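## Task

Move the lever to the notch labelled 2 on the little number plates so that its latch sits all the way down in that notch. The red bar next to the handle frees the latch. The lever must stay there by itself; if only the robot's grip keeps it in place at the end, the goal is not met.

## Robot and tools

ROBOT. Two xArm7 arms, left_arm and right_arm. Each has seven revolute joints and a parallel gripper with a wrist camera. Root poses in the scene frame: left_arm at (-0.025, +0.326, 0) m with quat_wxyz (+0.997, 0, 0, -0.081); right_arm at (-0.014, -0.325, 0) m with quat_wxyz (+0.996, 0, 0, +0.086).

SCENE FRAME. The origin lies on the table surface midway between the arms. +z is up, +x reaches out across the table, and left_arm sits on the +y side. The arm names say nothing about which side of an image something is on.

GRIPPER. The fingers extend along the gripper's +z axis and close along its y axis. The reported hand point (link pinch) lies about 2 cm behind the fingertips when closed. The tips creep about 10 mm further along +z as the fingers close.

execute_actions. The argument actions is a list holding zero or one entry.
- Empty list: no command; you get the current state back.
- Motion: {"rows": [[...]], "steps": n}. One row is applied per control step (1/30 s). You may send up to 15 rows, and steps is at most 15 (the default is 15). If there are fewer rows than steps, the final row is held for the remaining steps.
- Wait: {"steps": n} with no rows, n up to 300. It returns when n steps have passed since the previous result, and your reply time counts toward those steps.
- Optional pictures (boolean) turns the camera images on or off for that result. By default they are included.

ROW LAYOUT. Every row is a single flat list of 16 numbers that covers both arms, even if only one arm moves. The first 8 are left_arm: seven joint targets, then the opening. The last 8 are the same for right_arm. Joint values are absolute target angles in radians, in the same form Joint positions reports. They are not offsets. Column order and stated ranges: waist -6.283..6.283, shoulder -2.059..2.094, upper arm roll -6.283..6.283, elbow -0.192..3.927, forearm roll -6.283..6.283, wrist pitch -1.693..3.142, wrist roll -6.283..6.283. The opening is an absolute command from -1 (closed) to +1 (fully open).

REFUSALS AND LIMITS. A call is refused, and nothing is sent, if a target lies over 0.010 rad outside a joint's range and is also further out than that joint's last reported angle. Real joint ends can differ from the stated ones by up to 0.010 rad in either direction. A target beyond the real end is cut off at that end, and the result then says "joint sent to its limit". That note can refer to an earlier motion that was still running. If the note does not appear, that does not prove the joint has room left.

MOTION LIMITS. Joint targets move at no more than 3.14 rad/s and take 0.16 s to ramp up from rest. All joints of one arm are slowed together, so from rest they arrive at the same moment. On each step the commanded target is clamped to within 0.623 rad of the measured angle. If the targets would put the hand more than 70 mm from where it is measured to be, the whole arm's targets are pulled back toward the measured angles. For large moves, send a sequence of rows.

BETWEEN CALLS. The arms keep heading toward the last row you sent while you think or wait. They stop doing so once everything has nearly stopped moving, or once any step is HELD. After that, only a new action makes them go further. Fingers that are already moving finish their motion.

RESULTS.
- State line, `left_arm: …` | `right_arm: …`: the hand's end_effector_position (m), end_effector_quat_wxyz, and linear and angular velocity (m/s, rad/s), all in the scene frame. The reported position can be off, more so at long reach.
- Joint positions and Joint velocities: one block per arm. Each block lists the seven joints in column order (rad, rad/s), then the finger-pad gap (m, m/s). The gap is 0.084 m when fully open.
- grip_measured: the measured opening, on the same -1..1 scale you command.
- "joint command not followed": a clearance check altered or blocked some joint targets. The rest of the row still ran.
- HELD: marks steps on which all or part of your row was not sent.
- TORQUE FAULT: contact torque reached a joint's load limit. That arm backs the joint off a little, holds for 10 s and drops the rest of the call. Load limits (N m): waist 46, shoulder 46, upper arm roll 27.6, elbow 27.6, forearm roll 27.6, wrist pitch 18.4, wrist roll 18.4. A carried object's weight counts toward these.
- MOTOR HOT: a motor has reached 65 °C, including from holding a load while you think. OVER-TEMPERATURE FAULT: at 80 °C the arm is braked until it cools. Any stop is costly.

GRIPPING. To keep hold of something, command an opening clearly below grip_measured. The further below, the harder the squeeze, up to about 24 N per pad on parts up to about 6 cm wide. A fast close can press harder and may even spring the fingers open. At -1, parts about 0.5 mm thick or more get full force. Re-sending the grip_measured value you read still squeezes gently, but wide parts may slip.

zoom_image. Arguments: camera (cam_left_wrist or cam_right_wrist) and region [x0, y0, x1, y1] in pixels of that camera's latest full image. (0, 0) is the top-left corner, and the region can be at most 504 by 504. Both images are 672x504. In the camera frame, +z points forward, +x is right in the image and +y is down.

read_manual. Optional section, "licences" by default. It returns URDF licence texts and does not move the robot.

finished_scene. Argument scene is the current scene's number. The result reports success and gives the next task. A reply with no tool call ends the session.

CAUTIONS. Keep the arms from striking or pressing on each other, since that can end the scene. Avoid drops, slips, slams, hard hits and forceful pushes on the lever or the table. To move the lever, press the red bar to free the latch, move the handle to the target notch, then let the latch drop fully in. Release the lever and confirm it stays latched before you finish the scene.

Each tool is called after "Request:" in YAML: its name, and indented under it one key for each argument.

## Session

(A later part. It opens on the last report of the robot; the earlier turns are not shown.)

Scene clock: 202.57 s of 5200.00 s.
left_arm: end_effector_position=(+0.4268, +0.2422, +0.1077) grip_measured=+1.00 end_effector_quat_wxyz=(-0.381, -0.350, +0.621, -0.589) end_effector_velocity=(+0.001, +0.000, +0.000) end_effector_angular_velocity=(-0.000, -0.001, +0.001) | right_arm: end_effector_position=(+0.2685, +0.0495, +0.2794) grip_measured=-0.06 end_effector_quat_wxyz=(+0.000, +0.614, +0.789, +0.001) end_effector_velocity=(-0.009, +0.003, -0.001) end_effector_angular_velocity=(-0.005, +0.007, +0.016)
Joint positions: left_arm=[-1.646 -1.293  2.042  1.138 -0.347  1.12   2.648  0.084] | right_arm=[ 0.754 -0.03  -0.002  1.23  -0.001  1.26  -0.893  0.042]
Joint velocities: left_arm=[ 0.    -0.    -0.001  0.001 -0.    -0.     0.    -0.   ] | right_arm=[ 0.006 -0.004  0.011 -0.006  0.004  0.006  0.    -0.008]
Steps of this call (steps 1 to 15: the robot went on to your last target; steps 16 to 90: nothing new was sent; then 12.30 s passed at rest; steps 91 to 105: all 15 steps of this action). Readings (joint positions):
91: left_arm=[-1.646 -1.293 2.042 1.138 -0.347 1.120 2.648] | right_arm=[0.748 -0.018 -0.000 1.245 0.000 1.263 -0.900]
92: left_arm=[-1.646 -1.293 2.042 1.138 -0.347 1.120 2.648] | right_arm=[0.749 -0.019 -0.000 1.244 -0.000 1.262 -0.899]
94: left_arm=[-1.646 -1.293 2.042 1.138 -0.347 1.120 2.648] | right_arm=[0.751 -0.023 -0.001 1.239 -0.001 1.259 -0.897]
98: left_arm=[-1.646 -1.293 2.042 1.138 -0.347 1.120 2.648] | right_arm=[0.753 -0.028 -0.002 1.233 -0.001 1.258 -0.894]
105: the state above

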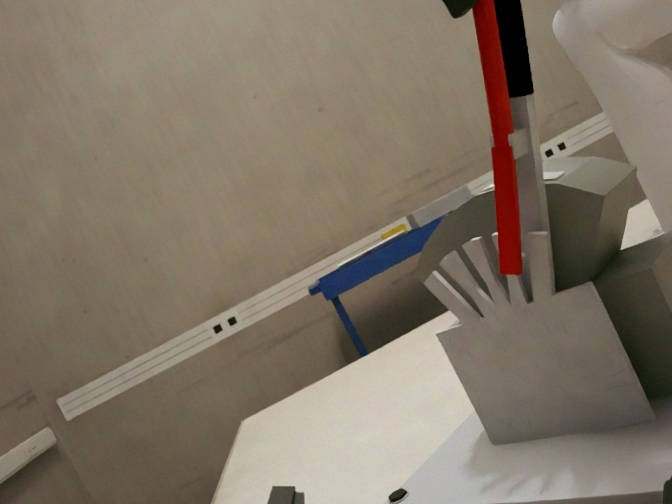

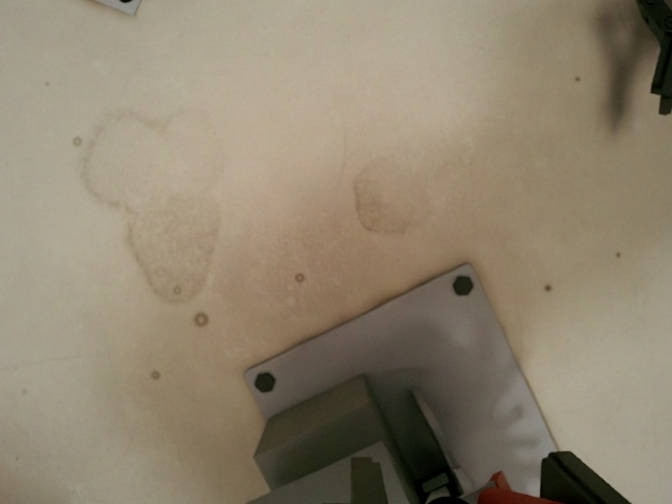

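Request:
execute_actions:
  actions:
    - {"rows":[[-1.646,-1.293,2.042,1.138,-0.347,1.12,2.648,1,0.761,-0.043,0,1.217,0,1.260,-0.887,-1]],"steps":15}

Scene clock: 204.67 s of 5200.00 s.
left_arm: end_effector_position=(+0.4268, +0.2422, +0.1077) grip_measured=+1.00 end_effector_quat_wxyz=(-0.381, -0.350, +0.621, -0.589) end_effector_velocity=(-0.000, -0.000, +0.000) end_effector_angular_velocity=(+0.001, -0.000, -0.001) | right_arm: end_effector_position=(+0.2657, +0.0503, +0.2799) grip_measured=-0.10 end_effector_quat_wxyz=(+0.000, +0.615, +0.789, +0.005) end_effector_velocity=(-0.001, +0.001, +0.001) end_effector_angular_velocity=(+0.004, -0.002, +0.001)
Joint positions: left_arm=[-1.646 -1.293  2.042  1.138 -0.347  1.12   2.648  0.084] | right_arm=[ 0.76  -0.042 -0.002  1.217 -0.001  1.248 -0.887  0.04 ]
Joint velocities: left_arm=[-0.001  0.001 -0.    -0.    -0.    -0.    -0.     0.   ] | right_arm=[ 0.001 -0.004  0.002 -0.004  0.001 -0.004  0.002 -0.   ]
Steps of this call (steps 1 to 15: the robot went on to your last target; steps 16 to 48: nothing new was sent; steps 49 to 63: all 15 steps of this action). Readings (joint positions):
49: left_arm=[-1.646 -1.293 2.042 1.138 -0.347 1.120 2.648] | right_arm=[0.755 -0.031 -0.000 1.230 -0.000 1.261 -0.893]
50: left_arm=[-1.646 -1.293 2.042 1.138 -0.347 1.120 2.648] | right_arm=[0.756 -0.032 -0.000 1.229 -0.000 1.260 -0.892]
52: left_arm=[-1.646 -1.293 2.042 1.138 -0.347 1.120 2.648] | right_arm=[0.757 -0.035 -0.001 1.225 -0.000 1.256 -0.890]
56: left_arm=[-1.646 -1.293 2.042 1.138 -0.347 1.120 2.648] | right_arm=[0.759 -0.039 -0.002 1.219 -0.001 1.250 -0.888]
63: the state above

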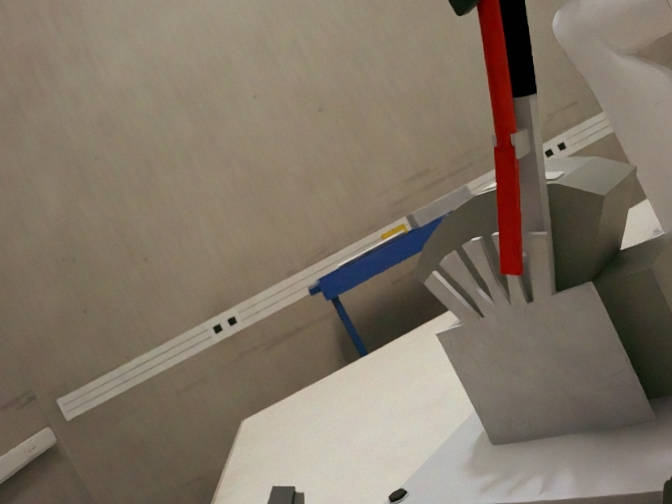

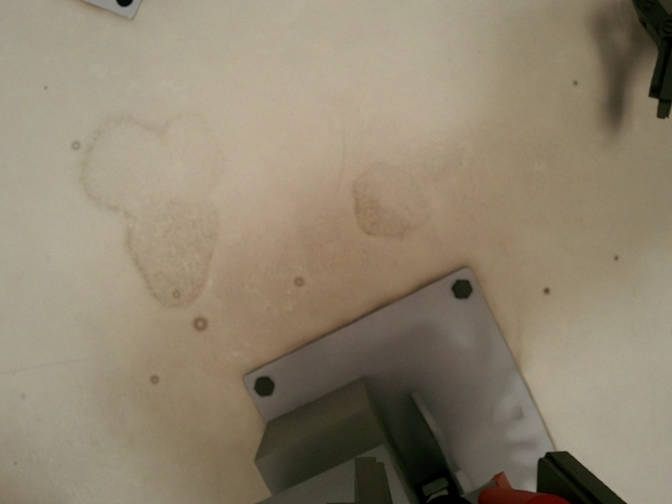

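Request:
execute_actions:
  actions:
    - {"rows":[[-1.646,-1.293,2.042,1.138,-0.347,1.12,2.648,1,0.755,-0.038,0,1.223,0,1.262,-0.893,-1],[-1.646,-1.293,2.042,1.138,-0.347,1.12,2.648,1,0.750,-0.039,0,1.224,0,1.263,-0.898,-1],[-1.646,-1.293,2.042,1.138,-0.347,1.12,2.648,1,0.745,-0.041,0,1.224,0,1.265,-0.903,-1],[-1.646,-1.293,2.042,1.138,-0.347,1.12,2.648,1,0.740,-0.042,0,1.224,0,1.266,-0.908,-1],[-1.646,-1.293,2.042,1.138,-0.347,1.12,2.648,1,0.735,-0.043,0,1.225,0,1.268,-0.913,-1],[-1.646,-1.293,2.042,1.138,-0.347,1.12,2.648,1,0.730,-0.045,0,1.225,0,1.270,-0.918,-1],[-1.646,-1.293,2.042,1.138,-0.347,1.12,2.648,1,0.725,-0.046,0,1.225,0,1.271,-0.923,-1],[-1.646,-1.293,2.042,1.138,-0.347,1.12,2.648,1,0.720,-0.047,0,1.226,0,1.273,-0.928,-1],[-1.646,-1.293,2.042,1.138,-0.347,1.12,2.648,1,0.715,-0.049,0,1.226,0,1.275,-0.933,-1],[-1.646,-1.293,2.042,1.138,-0.347,1.12,2.648,1,0.710,-0.050,0,1.226,0,1.276,-0.938,-1],[-1.646,-1.293,2.042,1.138,-0.347,1.12,2.648,1,0.705,-0.051,0,1.226,0,1.278,-0.943,-1],[-1.646,-1.293,2.042,1.138,-0.347,1.12,2.648,1,0.700,-0.053,0,1.227,0,1.280,-0.948,-1],[-1.646,-1.293,2.042,1.138,-0.347,1.12,2.648,1,0.694,-0.054,0,1.227,0,1.281,-0.954,-1]],"steps":15}

Scene clock: 221.20 s of 5200.00 s.
left_arm: end_effector_position=(+0.4268, +0.2422, +0.1077) grip_measured=+1.00 end_effector_quat_wxyz=(-0.381, -0.350, +0.621, -0.589) end_effector_velocity=(-0.000, +0.000, -0.001) end_effector_angular_velocity=(+0.001, +0.002, -0.000) | right_arm: end_effector_position=(+0.2757, +0.0354, +0.2861) grip_measured=-0.10 end_effector_quat_wxyz=(-0.001, +0.609, +0.793, -0.000) end_effector_velocity=(+0.059, -0.066, +0.020) end_effector_angular_velocity=(-0.014, +0.001, -0.056)
Joint positions: left_arm=[-1.646 -1.293  2.042  1.138 -0.347  1.12   2.648  0.084] | right_arm=[ 0.712 -0.053  0.007  1.225  0.003  1.279 -0.94   0.04 ]
Joint velocities: left_arm=[ 0.     0.001  0.001 -0.001  0.     0.    -0.001  0.   ] | right_arm=[-0.144 -0.042 -0.04   0.014 -0.01   0.068 -0.125  0.008]
Steps of this call (steps 1 to 15: the robot went on to your last target; steps 16 to 90: nothing new was sent; then 13.03 s passed at rest; steps 91 to 105: all 15 steps of this action). Readings (joint positions):
91: left_arm=[-1.646 -1.293 2.042 1.138 -0.347 1.120 2.648] | right_arm=[0.761 -0.043 -0.001 1.217 -0.002 1.249 -0.887]
92: left_arm=[-1.646 -1.293 2.042 1.138 -0.347 1.120 2.648] | right_arm=[0.760 -0.043 -0.000 1.218 -0.002 1.249 -0.888]
94: left_arm=[-1.646 -1.293 2.042 1.138 -0.347 1.120 2.648] | right_arm=[0.757 -0.041 0.001 1.220 -0.001 1.251 -0.892]
98: left_arm=[-1.646 -1.293 2.042 1.138 -0.347 1.120 2.648] | right_arm=[0.745 -0.042 0.007 1.222 0.002 1.257 -0.907]
105: the state above

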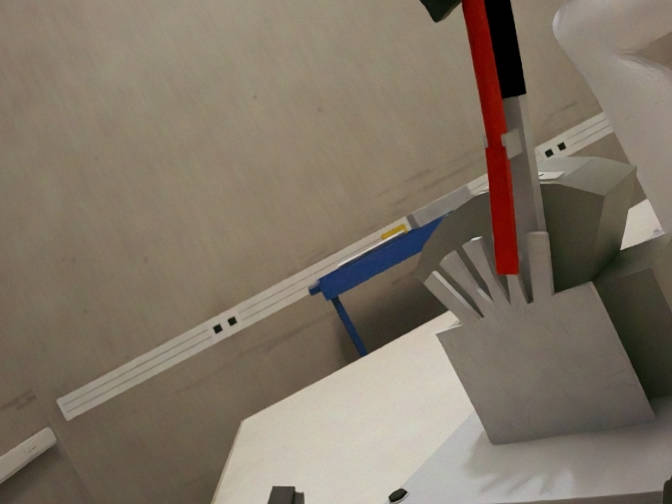

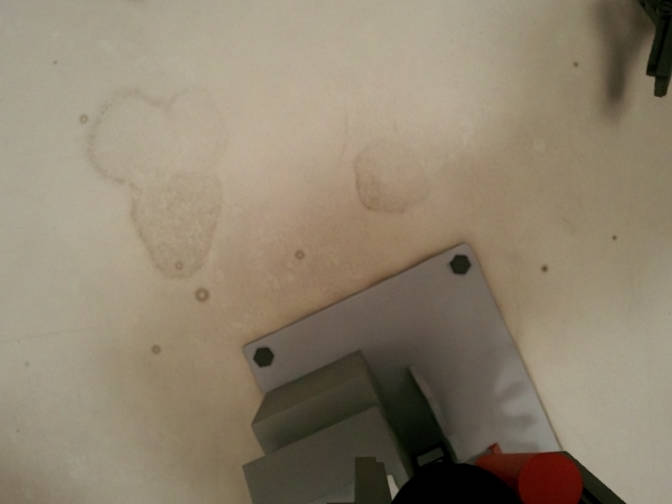

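Request:
execute_actions:
  actions: []

Request:
zoom_image:
  camera: "cam_left_wrist"
  region: [410, 0, 660, 330]

Scene clock: 223.13 s of 5200.00 s.
left_arm: end_effector_position=(+0.4268, +0.2422, +0.1077) grip_measured=+1.00 end_effector_quat_wxyz=(-0.381, -0.350, +0.621, -0.589) end_effector_velocity=(+0.001, +0.001, -0.000) end_effector_angular_velocity=(+0.001, -0.001, +0.002) | right_arm: end_effector_position=(+0.2846, +0.0264, +0.2868) grip_measured=-0.08 end_effector_quat_wxyz=(-0.000, +0.614, +0.790, -0.003) end_effector_velocity=(-0.000, +0.000, -0.000) end_effector_angular_velocity=(+0.000, +0.000, +0.002)
Joint positions: left_arm=[-1.646 -1.293  2.042  1.138 -0.347  1.12   2.648  0.084] | right_arm=[ 0.694 -0.054 -0.     1.227 -0.     1.286 -0.954  0.041]
Joint velocities: left_arm=[ 0.    -0.    -0.     0.002  0.    -0.    -0.001 -0.   ] | right_arm=[ 0.001 -0.     0.    -0.001  0.    -0.    -0.001 -0.   ]
Steps of this call (steps 1 to 30: the robot went on to your last target; steps 31 to 58: nothing new was sent). Readings (joint positions):
1: left_arm=[-1.646 -1.293 2.042 1.138 -0.347 1.120 2.648] | right_arm=[0.708 -0.054 0.006 1.225 0.003 1.281 -0.944]
2: left_arm=[-1.646 -1.293 2.042 1.138 -0.347 1.120 2.648] | right_arm=[0.704 -0.055 0.005 1.226 0.002 1.282 -0.947]
4: left_arm=[-1.646 -1.293 2.042 1.138 -0.347 1.120 2.648] | right_arm=[0.700 -0.056 0.003 1.226 0.002 1.284 -0.950]
8: left_arm=[-1.646 -1.293 2.042 1.138 -0.347 1.120 2.648] | right_arm=[0.696 -0.055 0.003 1.224 0.001 1.285 -0.953]
58: the state above
All arms were judged still, so your last target was given up. Only a new action makes them travel on or press farther. Fingers that are still opening or closing keep moving.

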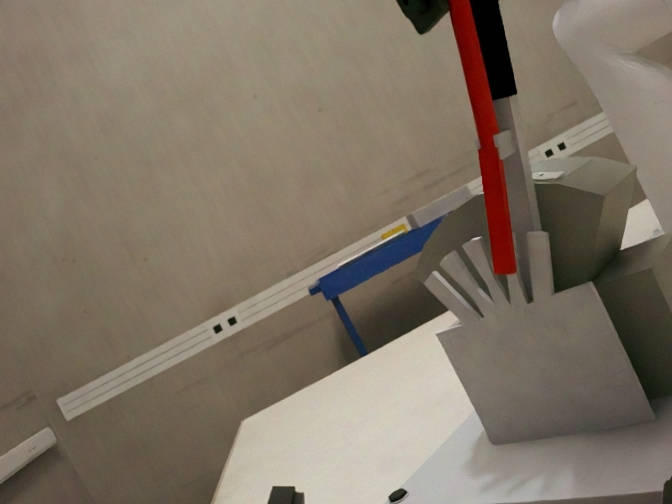

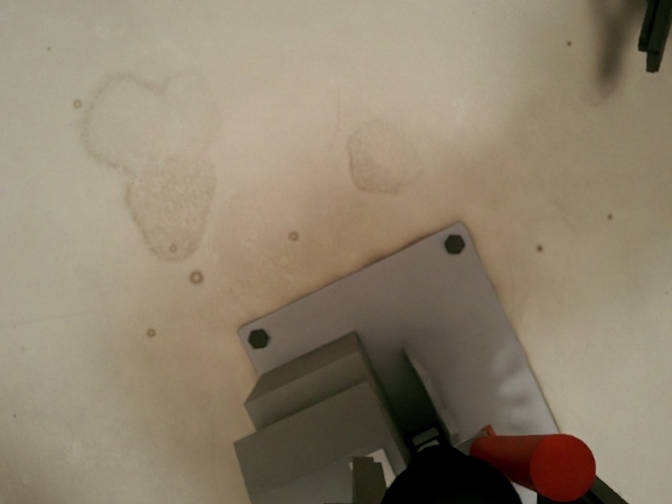

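Region (410, 0, 660, 330) of cam_left_wrist's 672x504 image, scaled by 1.527, with more detail than that image has; it fills the left 382 columns of this view, and the rest is white.

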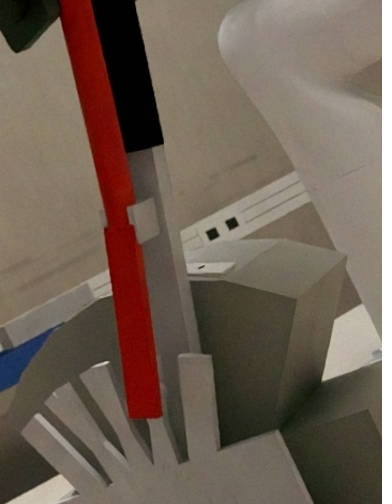

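Request:
execute_actions:
  actions:
    - {"rows":[[-1.646,-1.293,2.042,1.138,-0.347,1.12,2.648,1,0.691,-0.055,0,1.227,0,1.282,-0.957,-1],[-1.646,-1.293,2.042,1.138,-0.347,1.12,2.648,1,0.688,-0.056,0,1.227,0,1.283,-0.960,-1],[-1.646,-1.293,2.042,1.138,-0.347,1.12,2.648,1,0.685,-0.056,0,1.227,0,1.284,-0.963,-1],[-1.646,-1.293,2.042,1.138,-0.347,1.12,2.648,1,0.682,-0.057,0,1.228,0,1.285,-0.966,-1],[-1.646,-1.293,2.042,1.138,-0.347,1.12,2.648,1,0.679,-0.058,0,1.228,0,1.286,-0.969,-1],[-1.646,-1.293,2.042,1.138,-0.347,1.12,2.648,1,0.676,-0.059,0,1.228,0,1.287,-0.972,-1],[-1.646,-1.293,2.042,1.138,-0.347,1.12,2.648,1,0.673,-0.060,0,1.228,0,1.288,-0.975,-1],[-1.646,-1.293,2.042,1.138,-0.347,1.12,2.648,1,0.670,-0.061,0,1.228,0,1.289,-0.978,-1],[-1.646,-1.293,2.042,1.138,-0.347,1.12,2.648,1,0.667,-0.062,0,1.229,0,1.290,-0.981,-1],[-1.646,-1.293,2.042,1.138,-0.347,1.12,2.648,1,0.664,-0.062,0,1.229,0,1.291,-0.984,-1],[-1.646,-1.293,2.042,1.138,-0.347,1.12,2.648,1,0.662,-0.063,0,1.229,0,1.292,-0.986,-1]],"steps":15}
  pictures: false

Request:
execute_actions:
  actions:
    - {"steps":10}

Scene clock: 231.80 s of 5200.00 s.
left_arm: end_effector_position=(+0.4268, +0.2422, +0.1077) grip_measured=+1.00 end_effector_quat_wxyz=(-0.381, -0.350, +0.621, -0.589) end_effector_velocity=(+0.001, +0.000, +0.000) end_effector_angular_velocity=(+0.000, -0.001, +0.001) | right_arm: end_effector_position=(+0.2929, +0.0160, +0.2912) grip_measured=-0.11 end_effector_quat_wxyz=(-0.000, +0.614, +0.790, -0.003) end_effector_velocity=(+0.010, -0.015, +0.004) end_effector_angular_velocity=(-0.004, +0.004, -0.001)
Joint positions: left_arm=[-1.646 -1.293  2.042  1.138 -0.347  1.12   2.648  0.084] | right_arm=[ 0.666 -0.063 -0.     1.229  0.     1.298 -0.982  0.039]
Joint velocities: left_arm=[ 0.     0.    -0.001  0.001 -0.    -0.     0.    -0.   ] | right_arm=[-0.037 -0.01  -0.001  0.003  0.     0.019 -0.037 -0.002]
Steps of this call (steps 1 to 90: nothing new was sent; then 5.17 s passed at rest; steps 91 to 105: all 15 steps of this action). Readings (joint positions):
91: left_arm=[-1.646 -1.293 2.042 1.138 -0.347 1.120 2.648] | right_arm=[0.694 -0.054 -0.000 1.227 -0.000 1.286 -0.954]
92: left_arm=[-1.646 -1.293 2.042 1.138 -0.347 1.120 2.648] | right_arm=[0.694 -0.054 0.000 1.227 0.000 1.286 -0.954]
94: left_arm=[-1.646 -1.293 2.042 1.138 -0.347 1.120 2.648] | right_arm=[0.692 -0.055 0.000 1.227 0.000 1.287 -0.957]
98: left_arm=[-1.646 -1.293 2.042 1.138 -0.347 1.120 2.648] | right_arm=[0.683 -0.058 0.000 1.228 0.000 1.290 -0.965]
105: the state above

Scene clock: 232.13 s of 5200.00 s.
left_arm: end_effector_position=(+0.4268, +0.2422, +0.1077) grip_measured=+1.00 end_effector_quat_wxyz=(-0.381, -0.350, +0.621, -0.589) end_effector_velocity=(+0.000, +0.000, -0.000) end_effector_angular_velocity=(+0.001, +0.000, +0.000) | right_arm: end_effector_position=(+0.2936, +0.0149, +0.2914) grip_measured=-0.11 end_effector_quat_wxyz=(-0.000, +0.613, +0.790, -0.003) end_effector_velocity=(+0.001, -0.001, +0.000) end_effector_angular_velocity=(+0.001, -0.001, -0.002)
Joint positions: left_arm=[-1.646 -1.293  2.042  1.138 -0.347  1.12   2.648  0.084] | right_arm=[ 0.662 -0.063  0.     1.23   0.     1.299 -0.986  0.039]
Joint velocities: left_arm=[-0.     0.001  0.001  0.    -0.    -0.     0.    -0.   ] | right_arm=[-0.002  0.    -0.001 -0.     0.    -0.002 -0.001  0.   ]
Steps of this call (steps 1 to 10: the robot went on to your last target). Readings (joint positions):
1: left_arm=[-1.646 -1.293 2.042 1.138 -0.347 1.120 2.648] | right_arm=[0.665 -0.063 -0.000 1.229 0.000 1.298 -0.983]
2: left_arm=[-1.646 -1.293 2.042 1.138 -0.347 1.120 2.648] | right_arm=[0.664 -0.063 -0.000 1.230 0.000 1.298 -0.984]
4: left_arm=[-1.646 -1.293 2.042 1.138 -0.347 1.120 2.648] | right_arm=[0.663 -0.063 0.000 1.230 0.000 1.299 -0.985]
8: left_arm=[-1.646 -1.293 2.042 1.138 -0.347 1.120 2.648] | right_arm=[0.662 -0.063 0.000 1.230 0.000 1.299 -0.986]
10: the state above

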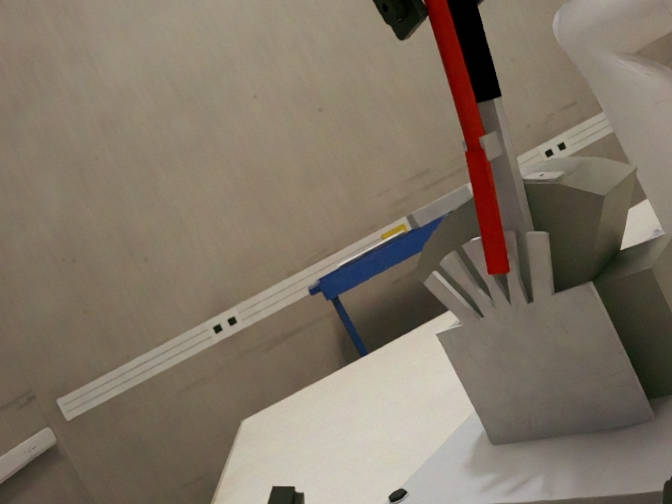

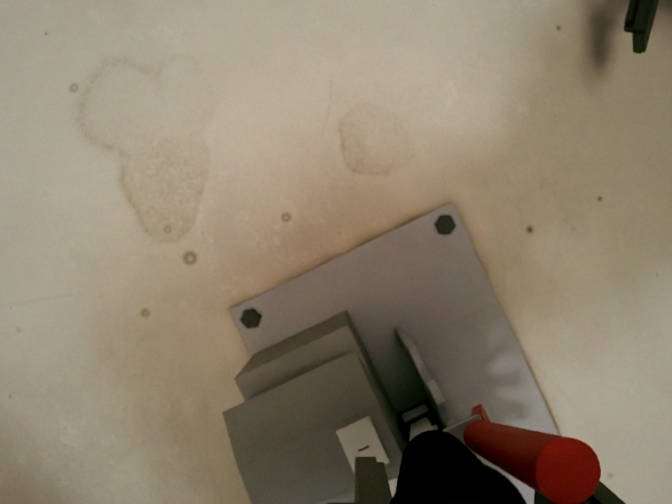

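Request:
zoom_image:
  camera: "cam_left_wrist"
  region: [410, 130, 610, 330]

Region (410, 130, 610, 330) of cam_left_wrist's 672x504 image, scaled by 2.520, with more detail than that image has.

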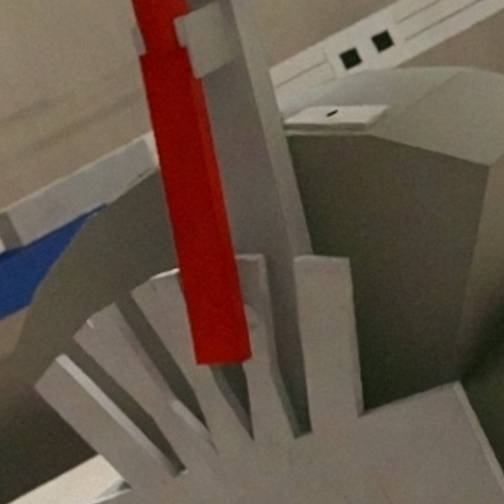

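Request:
execute_actions:
  actions:
    - {"rows":[[-1.646,-1.293,2.042,1.138,-0.347,1.12,2.648,1,0.658,-0.064,0,1.229,0,1.293,-0.990,-1],[-1.646,-1.293,2.042,1.138,-0.347,1.12,2.648,1,0.654,-0.065,0,1.229,0,1.294,-0.994,-1],[-1.646,-1.293,2.042,1.138,-0.347,1.12,2.648,1,0.650,-0.066,0,1.229,0,1.295,-0.998,-1],[-1.646,-1.293,2.042,1.138,-0.347,1.12,2.648,1,0.646,-0.067,0,1.229,0,1.296,-1.002,-1],[-1.646,-1.293,2.042,1.138,-0.347,1.12,2.648,1,0.642,-0.068,0,1.229,0,1.297,-1.006,-1],[-1.646,-1.293,2.042,1.138,-0.347,1.12,2.648,1,0.638,-0.069,0,1.230,0,1.298,-1.010,-1],[-1.646,-1.293,2.042,1.138,-0.347,1.12,2.648,1,0.634,-0.070,0,1.230,0,1.299,-1.014,-1],[-1.646,-1.293,2.042,1.138,-0.347,1.12,2.648,1,0.630,-0.071,0,1.230,0,1.300,-1.018,-1],[-1.646,-1.293,2.042,1.138,-0.347,1.12,2.648,1,0.626,-0.072,0,1.230,0,1.301,-1.022,-1],[-1.646,-1.293,2.042,1.138,-0.347,1.12,2.648,1,0.622,-0.073,0,1.230,0,1.303,-1.026,-1]],"steps":15}
  pictures: false

Request:
execute_actions:
  actions:
    - {"steps":8}

Request:
zoom_image:
  camera: "cam_left_wrist"
  region: [410, 130, 610, 330]

Scene clock: 251.27 s of 5200.00 s.
left_arm: end_effector_position=(+0.4268, +0.2422, +0.1077) grip_measured=+1.00 end_effector_quat_wxyz=(-0.381, -0.350, +0.621, -0.589) end_effector_velocity=(-0.000, -0.000, -0.000) end_effector_angular_velocity=(+0.000, +0.001, -0.001) | right_arm: end_effector_position=(+0.3043, +0.0007, +0.2951) grip_measured=-0.16 end_effector_quat_wxyz=(-0.000, +0.614, +0.789, -0.004) end_effector_velocity=(+0.010, -0.015, +0.002) end_effector_angular_velocity=(-0.005, +0.007, +0.001)
Joint positions: left_arm=[-1.646 -1.293  2.042  1.138 -0.347  1.12   2.648  0.084] | right_arm=[ 0.625 -0.073 -0.001  1.23  -0.     1.311 -1.022  0.037]
Joint velocities: left_arm=[ 0.    -0.     0.    -0.001  0.    -0.    -0.    -0.   ] | right_arm=[-0.04  -0.007  0.001 -0.002  0.001  0.014 -0.04  -0.005]
Steps of this call (steps 1 to 15: the robot went on to your last target; steps 16 to 90: nothing new was sent; then 15.63 s passed at rest; steps 91 to 105: all 15 steps of this action). Readings (joint positions):
91: left_arm=[-1.646 -1.293 2.042 1.138 -0.347 1.120 2.648] | right_arm=[0.662 -0.063 -0.000 1.229 -0.000 1.298 -0.986]
92: left_arm=[-1.646 -1.293 2.042 1.138 -0.347 1.120 2.648] | right_arm=[0.662 -0.063 0.000 1.229 0.000 1.299 -0.987]
94: left_arm=[-1.646 -1.293 2.042 1.138 -0.347 1.120 2.648] | right_arm=[0.659 -0.064 0.000 1.229 -0.000 1.299 -0.990]
98: left_arm=[-1.646 -1.293 2.042 1.138 -0.347 1.120 2.648] | right_arm=[0.647 -0.067 -0.000 1.230 0.000 1.303 -1.001]
105: the state above

Scene clock: 251.53 s of 5200.00 s.
left_arm: end_effector_position=(+0.4268, +0.2422, +0.1077) grip_measured=+1.00 end_effector_quat_wxyz=(-0.381, -0.350, +0.621, -0.589) end_effector_velocity=(+0.000, +0.000, +0.000) end_effector_angular_velocity=(+0.000, -0.001, +0.000) | right_arm: end_effector_position=(+0.3048, -0.0001, +0.2952) grip_measured=-0.17 end_effector_quat_wxyz=(-0.000, +0.614, +0.790, -0.004) end_effector_velocity=(+0.000, -0.000, -0.000) end_effector_angular_velocity=(-0.000, +0.000, +0.003)
Joint positions: left_arm=[-1.646 -1.293  2.042  1.138 -0.347  1.12   2.648  0.084] | right_arm=[ 0.622 -0.073  0.     1.23  -0.     1.312 -1.026  0.037]
Joint velocities: left_arm=[-0.    -0.    -0.001  0.001  0.    -0.    -0.     0.   ] | right_arm=[-0.002 -0.001  0.001 -0.001  0.    -0.    -0.003  0.   ]
Steps of this call (steps 1 to 8: the robot went on to your last target). Readings (joint positions):
1: left_arm=[-1.646 -1.293 2.042 1.138 -0.347 1.120 2.648] | right_arm=[0.624 -0.073 -0.001 1.230 -0.000 1.311 -1.023]
2: left_arm=[-1.646 -1.293 2.042 1.138 -0.347 1.120 2.648] | right_arm=[0.624 -0.073 -0.001 1.230 -0.000 1.311 -1.024]
4: left_arm=[-1.646 -1.293 2.042 1.138 -0.347 1.120 2.648] | right_arm=[0.623 -0.073 -0.000 1.230 -0.000 1.312 -1.025]
8: the state above

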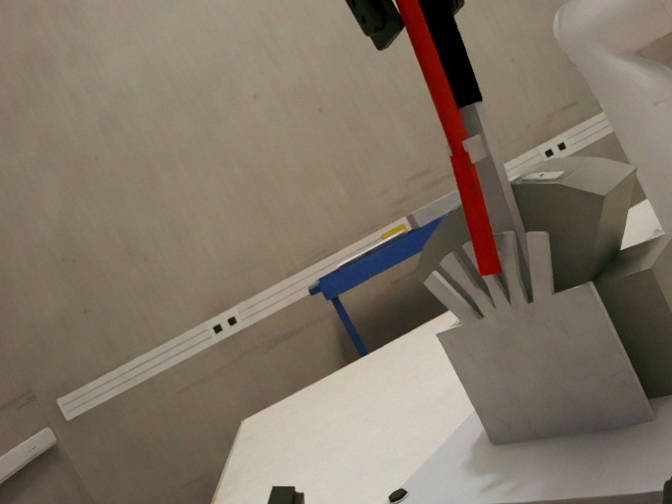

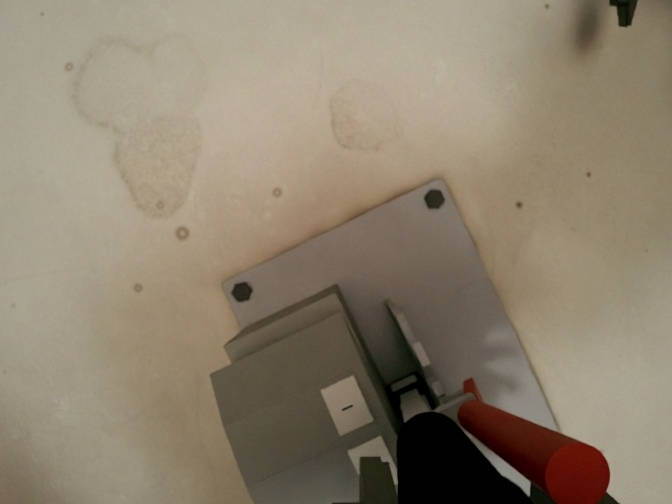

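Region (410, 130, 610, 330) of cam_left_wrist's 672x504 image, scaled by 2.520, with more detail than that image has.

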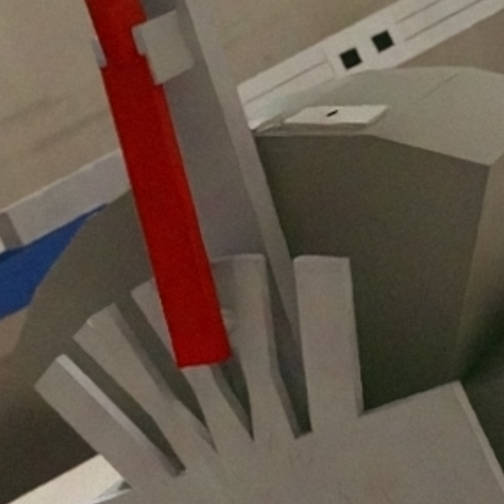

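Request:
execute_actions:
  actions:
    - {"rows":[[-1.646,-1.293,2.042,1.138,-0.347,1.12,2.648,1,0.622,-0.073,0,1.230,0,1.303,-1.026,-0.3],[-1.646,-1.293,2.042,1.138,-0.347,1.12,2.648,1,0.622,-0.073,0,1.230,0,1.303,-1.026,-0.1],[-1.646,-1.293,2.042,1.138,-0.347,1.12,2.648,1,0.622,-0.073,0,1.230,0,1.303,-1.026,0.05],[-1.646,-1.293,2.042,1.138,-0.347,1.12,2.648,1,0.622,-0.073,0,1.230,0,1.303,-1.026,0.2],[-1.646,-1.293,2.042,1.138,-0.347,1.12,2.648,1,0.622,-0.073,0,1.230,0,1.303,-1.026,0.35],[-1.646,-1.293,2.042,1.138,-0.347,1.12,2.648,1,0.622,-0.073,0,1.230,0,1.303,-1.026,0.5],[-1.646,-1.293,2.042,1.138,-0.347,1.12,2.648,1,0.622,-0.073,0,1.230,0,1.303,-1.026,0.7],[-1.646,-1.293,2.042,1.138,-0.347,1.12,2.648,1,0.622,-0.073,0,1.230,0,1.303,-1.026,1]],"steps":15}

Request:
zoom_image:
  camera: "cam_left_wrist"
  region: [410, 130, 610, 330]

Scene clock: 261.27 s of 5200.00 s.
left_arm: end_effector_position=(+0.4268, +0.2422, +0.1077) grip_measured=+1.00 end_effector_quat_wxyz=(-0.381, -0.350, +0.621, -0.589) end_effector_velocity=(+0.000, -0.000, +0.000) end_effector_angular_velocity=(-0.000, -0.000, +0.000) | right_arm: end_effector_position=(+0.3077, +0.0011, +0.2962) grip_measured=+0.97 end_effector_quat_wxyz=(+0.000, +0.614, +0.789, +0.001) end_effector_velocity=(-0.011, +0.001, -0.006) end_effector_angular_velocity=(-0.014, +0.019, +0.015)
Joint positions: left_arm=[-1.646 -1.293  2.042  1.138 -0.347  1.12   2.648  0.084] | right_arm=[ 0.621 -0.072 -0.001  1.232 -0.001  1.301 -1.026  0.083]
Joint velocities: left_arm=[ 0.    -0.    -0.001  0.    -0.    -0.    -0.001  0.   ] | right_arm=[ 0.006 -0.003  0.009 -0.014  0.005  0.012 -0.     0.014]
Steps of this call (steps 1 to 15: the robot went on to your last target; steps 16 to 90: nothing new was sent; then 6.23 s passed at rest; steps 91 to 105: all 15 steps of this action). Readings (joint positions):
91: left_arm=[-1.646 -1.293 2.042 1.138 -0.347 1.120 2.648] | right_arm=[0.622 -0.073 -0.000 1.230 -0.000 1.312 -1.026]
92: left_arm=[-1.646 -1.293 2.042 1.138 -0.347 1.120 2.648] | right_arm=[0.622 -0.073 -0.000 1.230 -0.000 1.312 -1.026]
94: left_arm=[-1.646 -1.293 2.042 1.138 -0.347 1.120 2.648] | right_arm=[0.622 -0.073 -0.000 1.230 -0.000 1.312 -1.026]
98: left_arm=[-1.646 -1.293 2.042 1.138 -0.347 1.120 2.648] | right_arm=[0.619 -0.071 -0.007 1.236 -0.002 1.299 -1.025]
105: the state above

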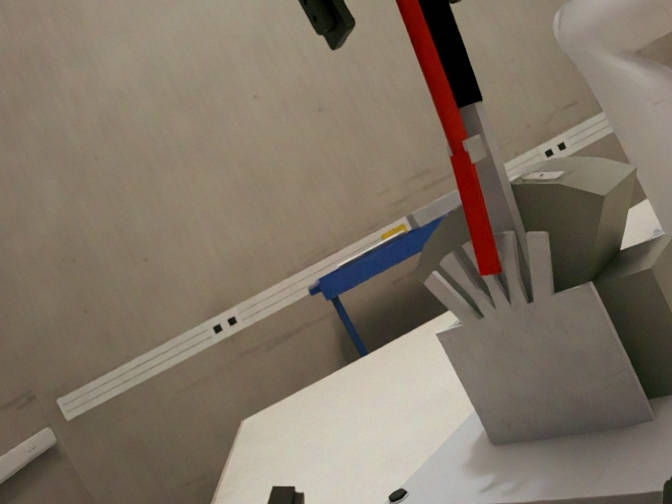

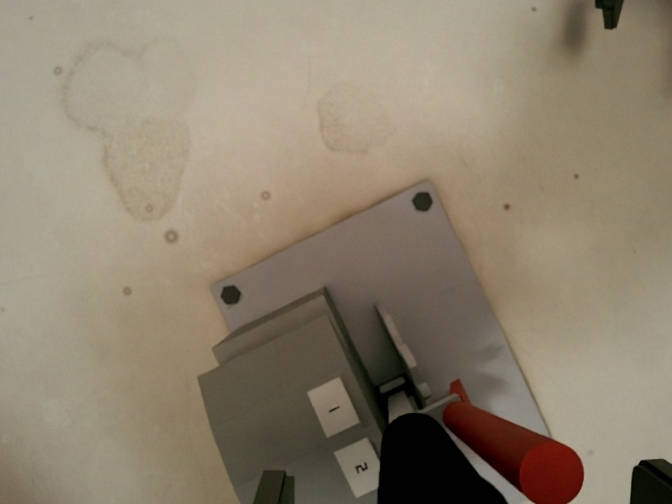

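Region (410, 130, 610, 330) of cam_left_wrist's 672x504 image, scaled by 2.520, with more detail than that image has.

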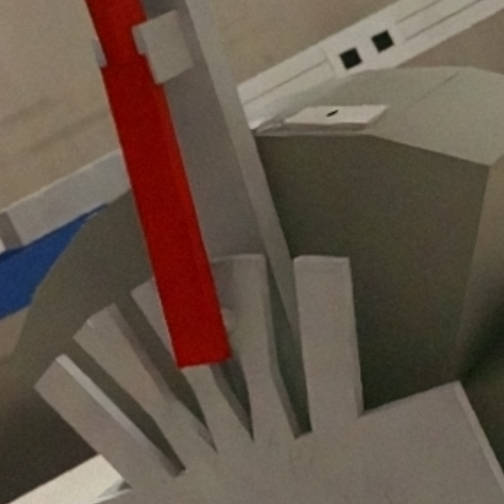

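Request:
zoom_image:
  camera: "cam_right_wrist"
  region: [300, 280, 540, 504]

Region (300, 280, 540, 504) of cam_right_wrist's 672x504 image, scaled by 2.100, with more detail than that image has; it fills the top 470 rows of this view, and the rest is white.

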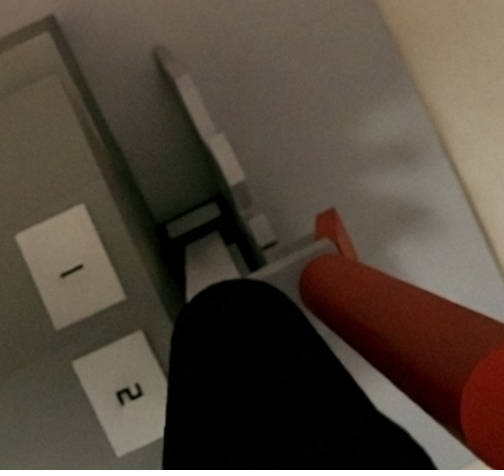

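Request:
execute_actions:
  actions:
    - {"rows":[[-1.646,-1.293,2.042,1.138,-0.347,1.12,2.648,1,0.622,-0.073,0,1.230,0,1.303,0.11,1]],"steps":15}
  pictures: false

Request:
execute_actions:
  actions:
    - {"steps":10}

Scene clock: 276.40 s of 5200.00 s.
left_arm: end_effector_position=(+0.4268, +0.2422, +0.1077) grip_measured=+1.00 end_effector_quat_wxyz=(-0.381, -0.350, +0.621, -0.589) end_effector_velocity=(-0.001, -0.001, +0.000) end_effector_angular_velocity=(+0.000, +0.000, -0.002) | right_arm: end_effector_position=(+0.3063, +0.0013, +0.2957) grip_measured=+1.00 end_effector_quat_wxyz=(-0.000, +0.903, +0.430, +0.000) end_effector_velocity=(+0.001, -0.001, +0.000) end_effector_angular_velocity=(+0.000, +0.000, -1.905)
Joint positions: left_arm=[-1.646 -1.293  2.042  1.138 -0.347  1.12   2.648  0.084] | right_arm=[ 0.622 -0.073 -0.     1.23  -0.     1.303 -0.094  0.084]
Joint velocities: left_arm=[ 0.     0.001 -0.    -0.002  0.001  0.    -0.001  0.   ] | right_arm=[-0.002 -0.    -0.001 -0.     0.    -0.     1.903  0.   ]
Steps of this call (steps 1 to 15: the robot went on to your last target; steps 16 to 90: nothing new was sent; then 11.63 s passed at rest; steps 91 to 105: all 15 steps of this action). Readings (joint positions):
91: left_arm=[-1.646 -1.293 2.042 1.138 -0.347 1.120 2.648] | right_arm=[0.622 -0.073 0.000 1.230 -0.000 1.303 -1.026]
92: left_arm=[-1.646 -1.293 2.042 1.138 -0.347 1.120 2.648] | right_arm=[0.622 -0.073 0.000 1.230 -0.000 1.303 -1.020]
94: left_arm=[-1.646 -1.293 2.042 1.138 -0.347 1.120 2.648] | right_arm=[0.622 -0.073 0.000 1.230 -0.000 1.303 -0.969]
98: left_arm=[-1.646 -1.293 2.042 1.138 -0.347 1.120 2.648] | right_arm=[0.622 -0.073 0.000 1.230 0.000 1.303 -0.672]
105: the state above

Scene clock: 276.73 s of 5200.00 s.
left_arm: end_effector_position=(+0.4268, +0.2422, +0.1077) grip_measured=+1.00 end_effector_quat_wxyz=(-0.381, -0.350, +0.621, -0.589) end_effector_velocity=(+0.000, -0.000, +0.001) end_effector_angular_velocity=(+0.000, -0.002, -0.001) | right_arm: end_effector_position=(+0.3063, +0.0013, +0.2957) grip_measured=+1.00 end_effector_quat_wxyz=(+0.000, +0.941, +0.338, -0.000) end_effector_velocity=(-0.000, +0.001, +0.000) end_effector_angular_velocity=(+0.002, -0.000, -0.047)
Joint positions: left_arm=[-1.646 -1.293  2.042  1.138 -0.347  1.12   2.648  0.084] | right_arm=[ 0.622 -0.073  0.     1.23   0.     1.303  0.106  0.084]
Joint velocities: left_arm=[-0.     0.    -0.002 -0.     0.    -0.     0.    -0.   ] | right_arm=[ 0.     0.     0.001 -0.     0.001 -0.002  0.047  0.   ]
Steps of this call (steps 1 to 10: the robot went on to your last target). Readings (joint positions):
1: left_arm=[-1.646 -1.293 2.042 1.138 -0.347 1.120 2.648] | right_arm=[0.622 -0.073 -0.000 1.230 -0.000 1.303 -0.036]
2: left_arm=[-1.646 -1.293 2.042 1.138 -0.347 1.120 2.648] | right_arm=[0.622 -0.073 -0.000 1.230 -0.000 1.303 0.010]
4: left_arm=[-1.646 -1.293 2.042 1.138 -0.347 1.120 2.648] | right_arm=[0.622 -0.073 -0.000 1.230 -0.000 1.303 0.066]
8: left_arm=[-1.646 -1.293 2.042 1.138 -0.347 1.120 2.648] | right_arm=[0.622 -0.073 0.000 1.230 0.000 1.303 0.101]
10: the state above

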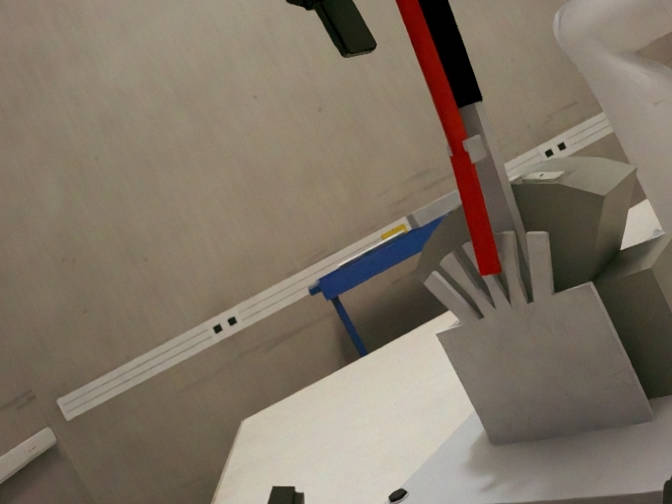

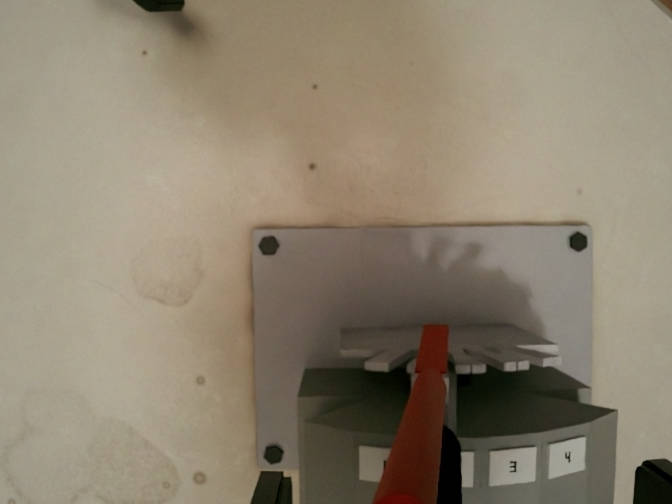

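Request:
zoom_image:
  camera: "cam_right_wrist"
  region: [340, 300, 620, 504]

Region (340, 300, 620, 504) of cam_right_wrist's 672x504 image, scaled by 1.800, with more detail than that image has; it fills the top 367 rows of this view, and the rest is white.

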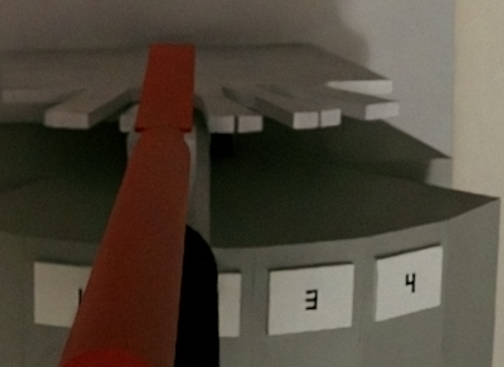

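Request:
execute_actions:
  actions:
    - {"rows":[[-1.646,-1.293,2.042,1.138,-0.347,1.12,2.648,1,0.600,-0.085,0,1.217,0,1.302,0.088,1],[-1.646,-1.293,2.042,1.138,-0.347,1.12,2.648,1,0.600,-0.097,0,1.2035,0,1.3005,0.088,1],[-1.646,-1.293,2.042,1.138,-0.347,1.12,2.648,1,0.590,-0.097,0,1.2035,0,1.3005,0.078,1],[-1.646,-1.293,2.042,1.138,-0.347,1.12,2.648,1,0.580,-0.097,0,1.2035,0,1.3005,0.068,1],[-1.646,-1.293,2.042,1.138,-0.347,1.12,2.648,1,0.569,-0.097,0,1.2035,0,1.3005,0.057,1]],"steps":15}

Scene clock: 288.37 s of 5200.00 s.
left_arm: end_effector_position=(+0.4268, +0.2422, +0.1077) grip_measured=+1.00 end_effector_quat_wxyz=(-0.381, -0.350, +0.621, -0.589) end_effector_velocity=(+0.000, +0.000, +0.000) end_effector_angular_velocity=(+0.001, -0.001, +0.000) | right_arm: end_effector_position=(+0.3177, -0.0205, +0.2957) grip_measured=+1.00 end_effector_quat_wxyz=(-0.000, +0.942, +0.335, +0.000) end_effector_velocity=(+0.007, -0.009, -0.000) end_effector_angular_velocity=(-0.000, +0.001, -0.008)
Joint positions: left_arm=[-1.646 -1.293  2.042  1.138 -0.347  1.12   2.648  0.084] | right_arm=[ 0.57  -0.097 -0.     1.204 -0.     1.301  0.058  0.084]
Joint velocities: left_arm=[-0.     0.001 -0.     0.001  0.001 -0.    -0.    -0.   ] | right_arm=[-0.019 -0.003 -0.007 -0.004 -0.    -0.001 -0.017  0.   ]
Steps of this call (steps 1 to 30: the robot went on to your last target; steps 31 to 100: nothing new was sent; then 7.80 s passed at rest; steps 101 to 115: all 15 steps of this action). Readings (joint positions):
101: left_arm=[-1.646 -1.293 2.042 1.138 -0.347 1.120 2.648] | right_arm=[0.622 -0.073 0.000 1.230 0.000 1.303 0.110]
102: left_arm=[-1.646 -1.293 2.042 1.138 -0.347 1.120 2.648] | right_arm=[0.620 -0.074 0.001 1.229 0.000 1.303 0.107]
104: left_arm=[-1.646 -1.293 2.042 1.138 -0.347 1.120 2.648] | right_arm=[0.612 -0.081 0.001 1.221 0.000 1.302 0.099]
108: left_arm=[-1.646 -1.293 2.042 1.138 -0.347 1.120 2.648] | right_arm=[0.587 -0.092 0.003 1.208 0.001 1.301 0.074]
115: the state above

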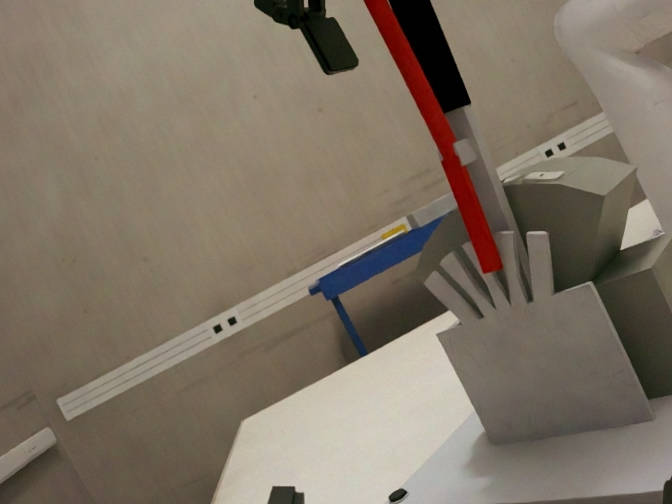

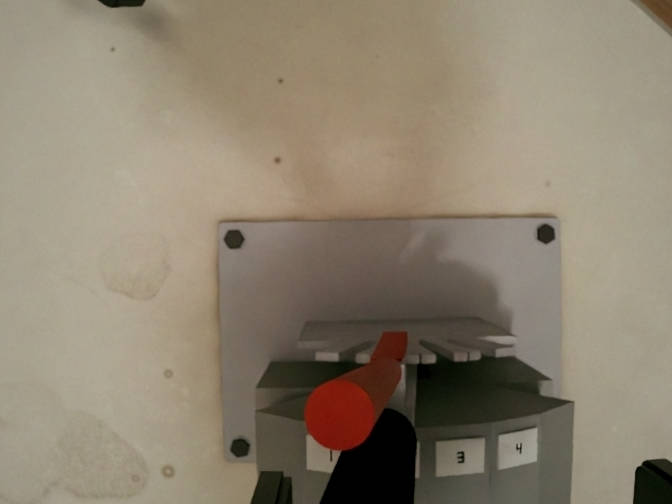

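Request:
zoom_image:
  camera: "cam_left_wrist"
  region: [360, 0, 610, 330]

Request:
zoom_image:
  camera: "cam_right_wrist"
  region: [280, 300, 580, 504]

Region (360, 0, 610, 330) of cam_left_wrist's 672x504 image, scaled by 1.527, with more detail than that image has; it fills the left 382 columns of this view, and the rest is white.

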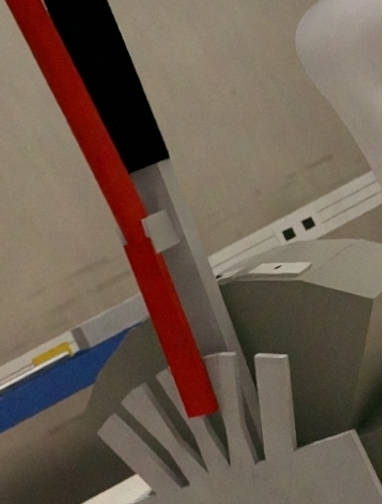

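Region (280, 300, 580, 504) of cam_right_wrist's 672x504 image, scaled by 1.680, with more detail than that image has; it fills the top 343 rows of this view, and the rest is white.

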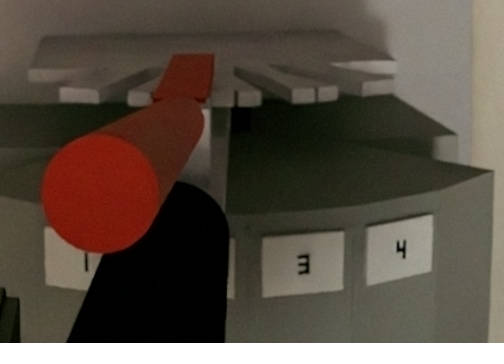

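Request:
execute_actions:
  actions:
    - {"rows":[[-1.646,-1.293,2.042,1.138,-0.347,1.12,2.648,1,0.595,-0.097,0,1.2035,0,1.3005,0.083,1],[-1.646,-1.293,2.042,1.138,-0.347,1.12,2.648,1,0.595,-0.097,0,1.2035,0,1.3005,0.083,1],[-1.646,-1.293,2.042,1.138,-0.347,1.12,2.648,1,0.595,-0.097,0,1.2035,0,1.3005,0.083,1],[-1.646,-1.293,2.042,1.138,-0.347,1.12,2.648,1,0.595,-0.097,0,1.2035,0,1.3005,0.083,1],[-1.646,-1.293,2.042,1.138,-0.347,1.12,2.648,1,0.595,-0.097,0,1.2035,0,1.3005,0.083,1],[-1.646,-1.293,2.042,1.138,-0.347,1.12,2.648,1,0.595,-0.075,0,1.52,0,1.595,0.083,1]],"steps":15}
  pictures: false

Request:
execute_actions:
  actions:
    - {"steps":8}

Scene clock: 296.37 s of 5200.00 s.
left_arm: end_effector_position=(+0.4268, +0.2422, +0.1077) grip_measured=+1.00 end_effector_quat_wxyz=(-0.381, -0.350, +0.621, -0.589) end_effector_velocity=(+0.000, -0.000, +0.001) end_effector_angular_velocity=(+0.000, -0.001, -0.000) | right_arm: end_effector_position=(+0.3109, -0.0129, +0.3798) grip_measured=+1.00 end_effector_quat_wxyz=(-0.002, +0.942, +0.335, +0.004) end_effector_velocity=(-0.028, -0.012, +0.218) end_effector_angular_velocity=(+0.006, -0.003, +0.012)
Joint positions: left_arm=[-1.646 -1.293  2.042  1.138 -0.347  1.12   2.648  0.084] | right_arm=[ 0.594 -0.082 -0.001  1.459 -0.     1.532  0.082  0.084]
Joint velocities: left_arm=[-0.     0.001 -0.001  0.    -0.     0.     0.    -0.   ] | right_arm=[0.014 0.041 0.007 0.675 0.002 0.628 0.01  0.   ]
Steps of this call (steps 1 to 15: the robot went on to your last target; steps 16 to 90: nothing new was sent; then 4.50 s passed at rest; steps 91 to 105: all 15 steps of this action). Readings (joint positions):
91: left_arm=[-1.646 -1.293 2.042 1.138 -0.347 1.120 2.648] | right_arm=[0.569 -0.097 -0.000 1.203 -0.000 1.301 0.057]
92: left_arm=[-1.646 -1.293 2.042 1.138 -0.347 1.120 2.648] | right_arm=[0.571 -0.097 -0.001 1.203 -0.000 1.301 0.060]
94: left_arm=[-1.646 -1.293 2.042 1.138 -0.347 1.120 2.648] | right_arm=[0.579 -0.097 -0.003 1.203 -0.001 1.301 0.069]
98: left_arm=[-1.646 -1.293 2.042 1.138 -0.347 1.120 2.648] | right_arm=[0.590 -0.094 -0.000 1.222 -0.001 1.323 0.078]
105: the state above

Scene clock: 296.63 s of 5200.00 s.
left_arm: end_effector_position=(+0.4268, +0.2422, +0.1077) grip_measured=+1.00 end_effector_quat_wxyz=(-0.381, -0.350, +0.621, -0.589) end_effector_velocity=(+0.000, +0.000, -0.000) end_effector_angular_velocity=(+0.001, +0.001, +0.000) | right_arm: end_effector_position=(+0.3073, -0.0152, +0.3952) grip_measured=+1.00 end_effector_quat_wxyz=(+0.001, +0.942, +0.336, -0.001) end_effector_velocity=(-0.003, -0.000, +0.010) end_effector_angular_velocity=(-0.002, +0.004, +0.002)
Joint positions: left_arm=[-1.646 -1.293  2.042  1.138 -0.347  1.12   2.648  0.084] | right_arm=[ 0.595 -0.074 -0.     1.515 -0.     1.592  0.083  0.084]
Joint velocities: left_arm=[ 0.     0.001 -0.     0.     0.001  0.    -0.001 -0.   ] | right_arm=[0.003 0.006 0.    0.038 0.001 0.036 0.001 0.   ]
Steps of this call (steps 1 to 8: the robot went on to your last target). Readings (joint positions):
1: left_arm=[-1.646 -1.293 2.042 1.138 -0.347 1.120 2.648] | right_arm=[0.594 -0.081 -0.000 1.478 -0.000 1.550 0.082]
2: left_arm=[-1.646 -1.293 2.042 1.138 -0.347 1.120 2.648] | right_arm=[0.594 -0.080 -0.000 1.492 -0.000 1.564 0.082]
4: left_arm=[-1.646 -1.293 2.042 1.138 -0.347 1.120 2.648] | right_arm=[0.595 -0.077 -0.000 1.506 -0.000 1.580 0.083]
8: the state above

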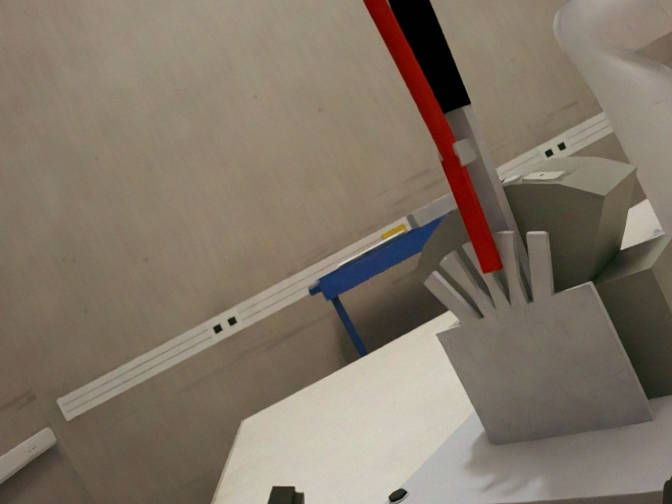

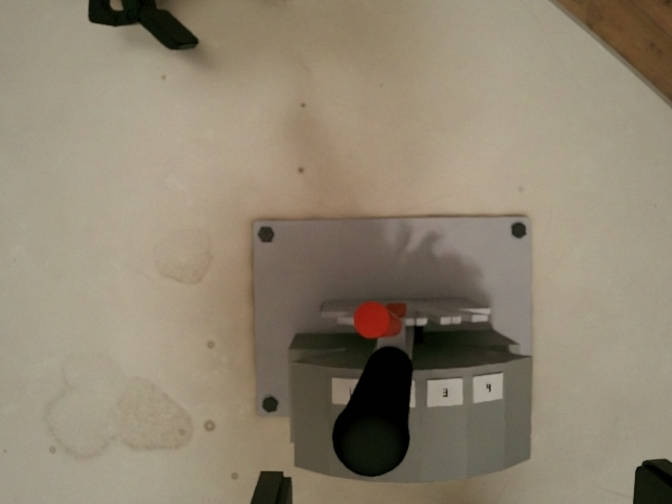

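Request:
finished_scene:
  scene: 1

The scene is finished: the task was done.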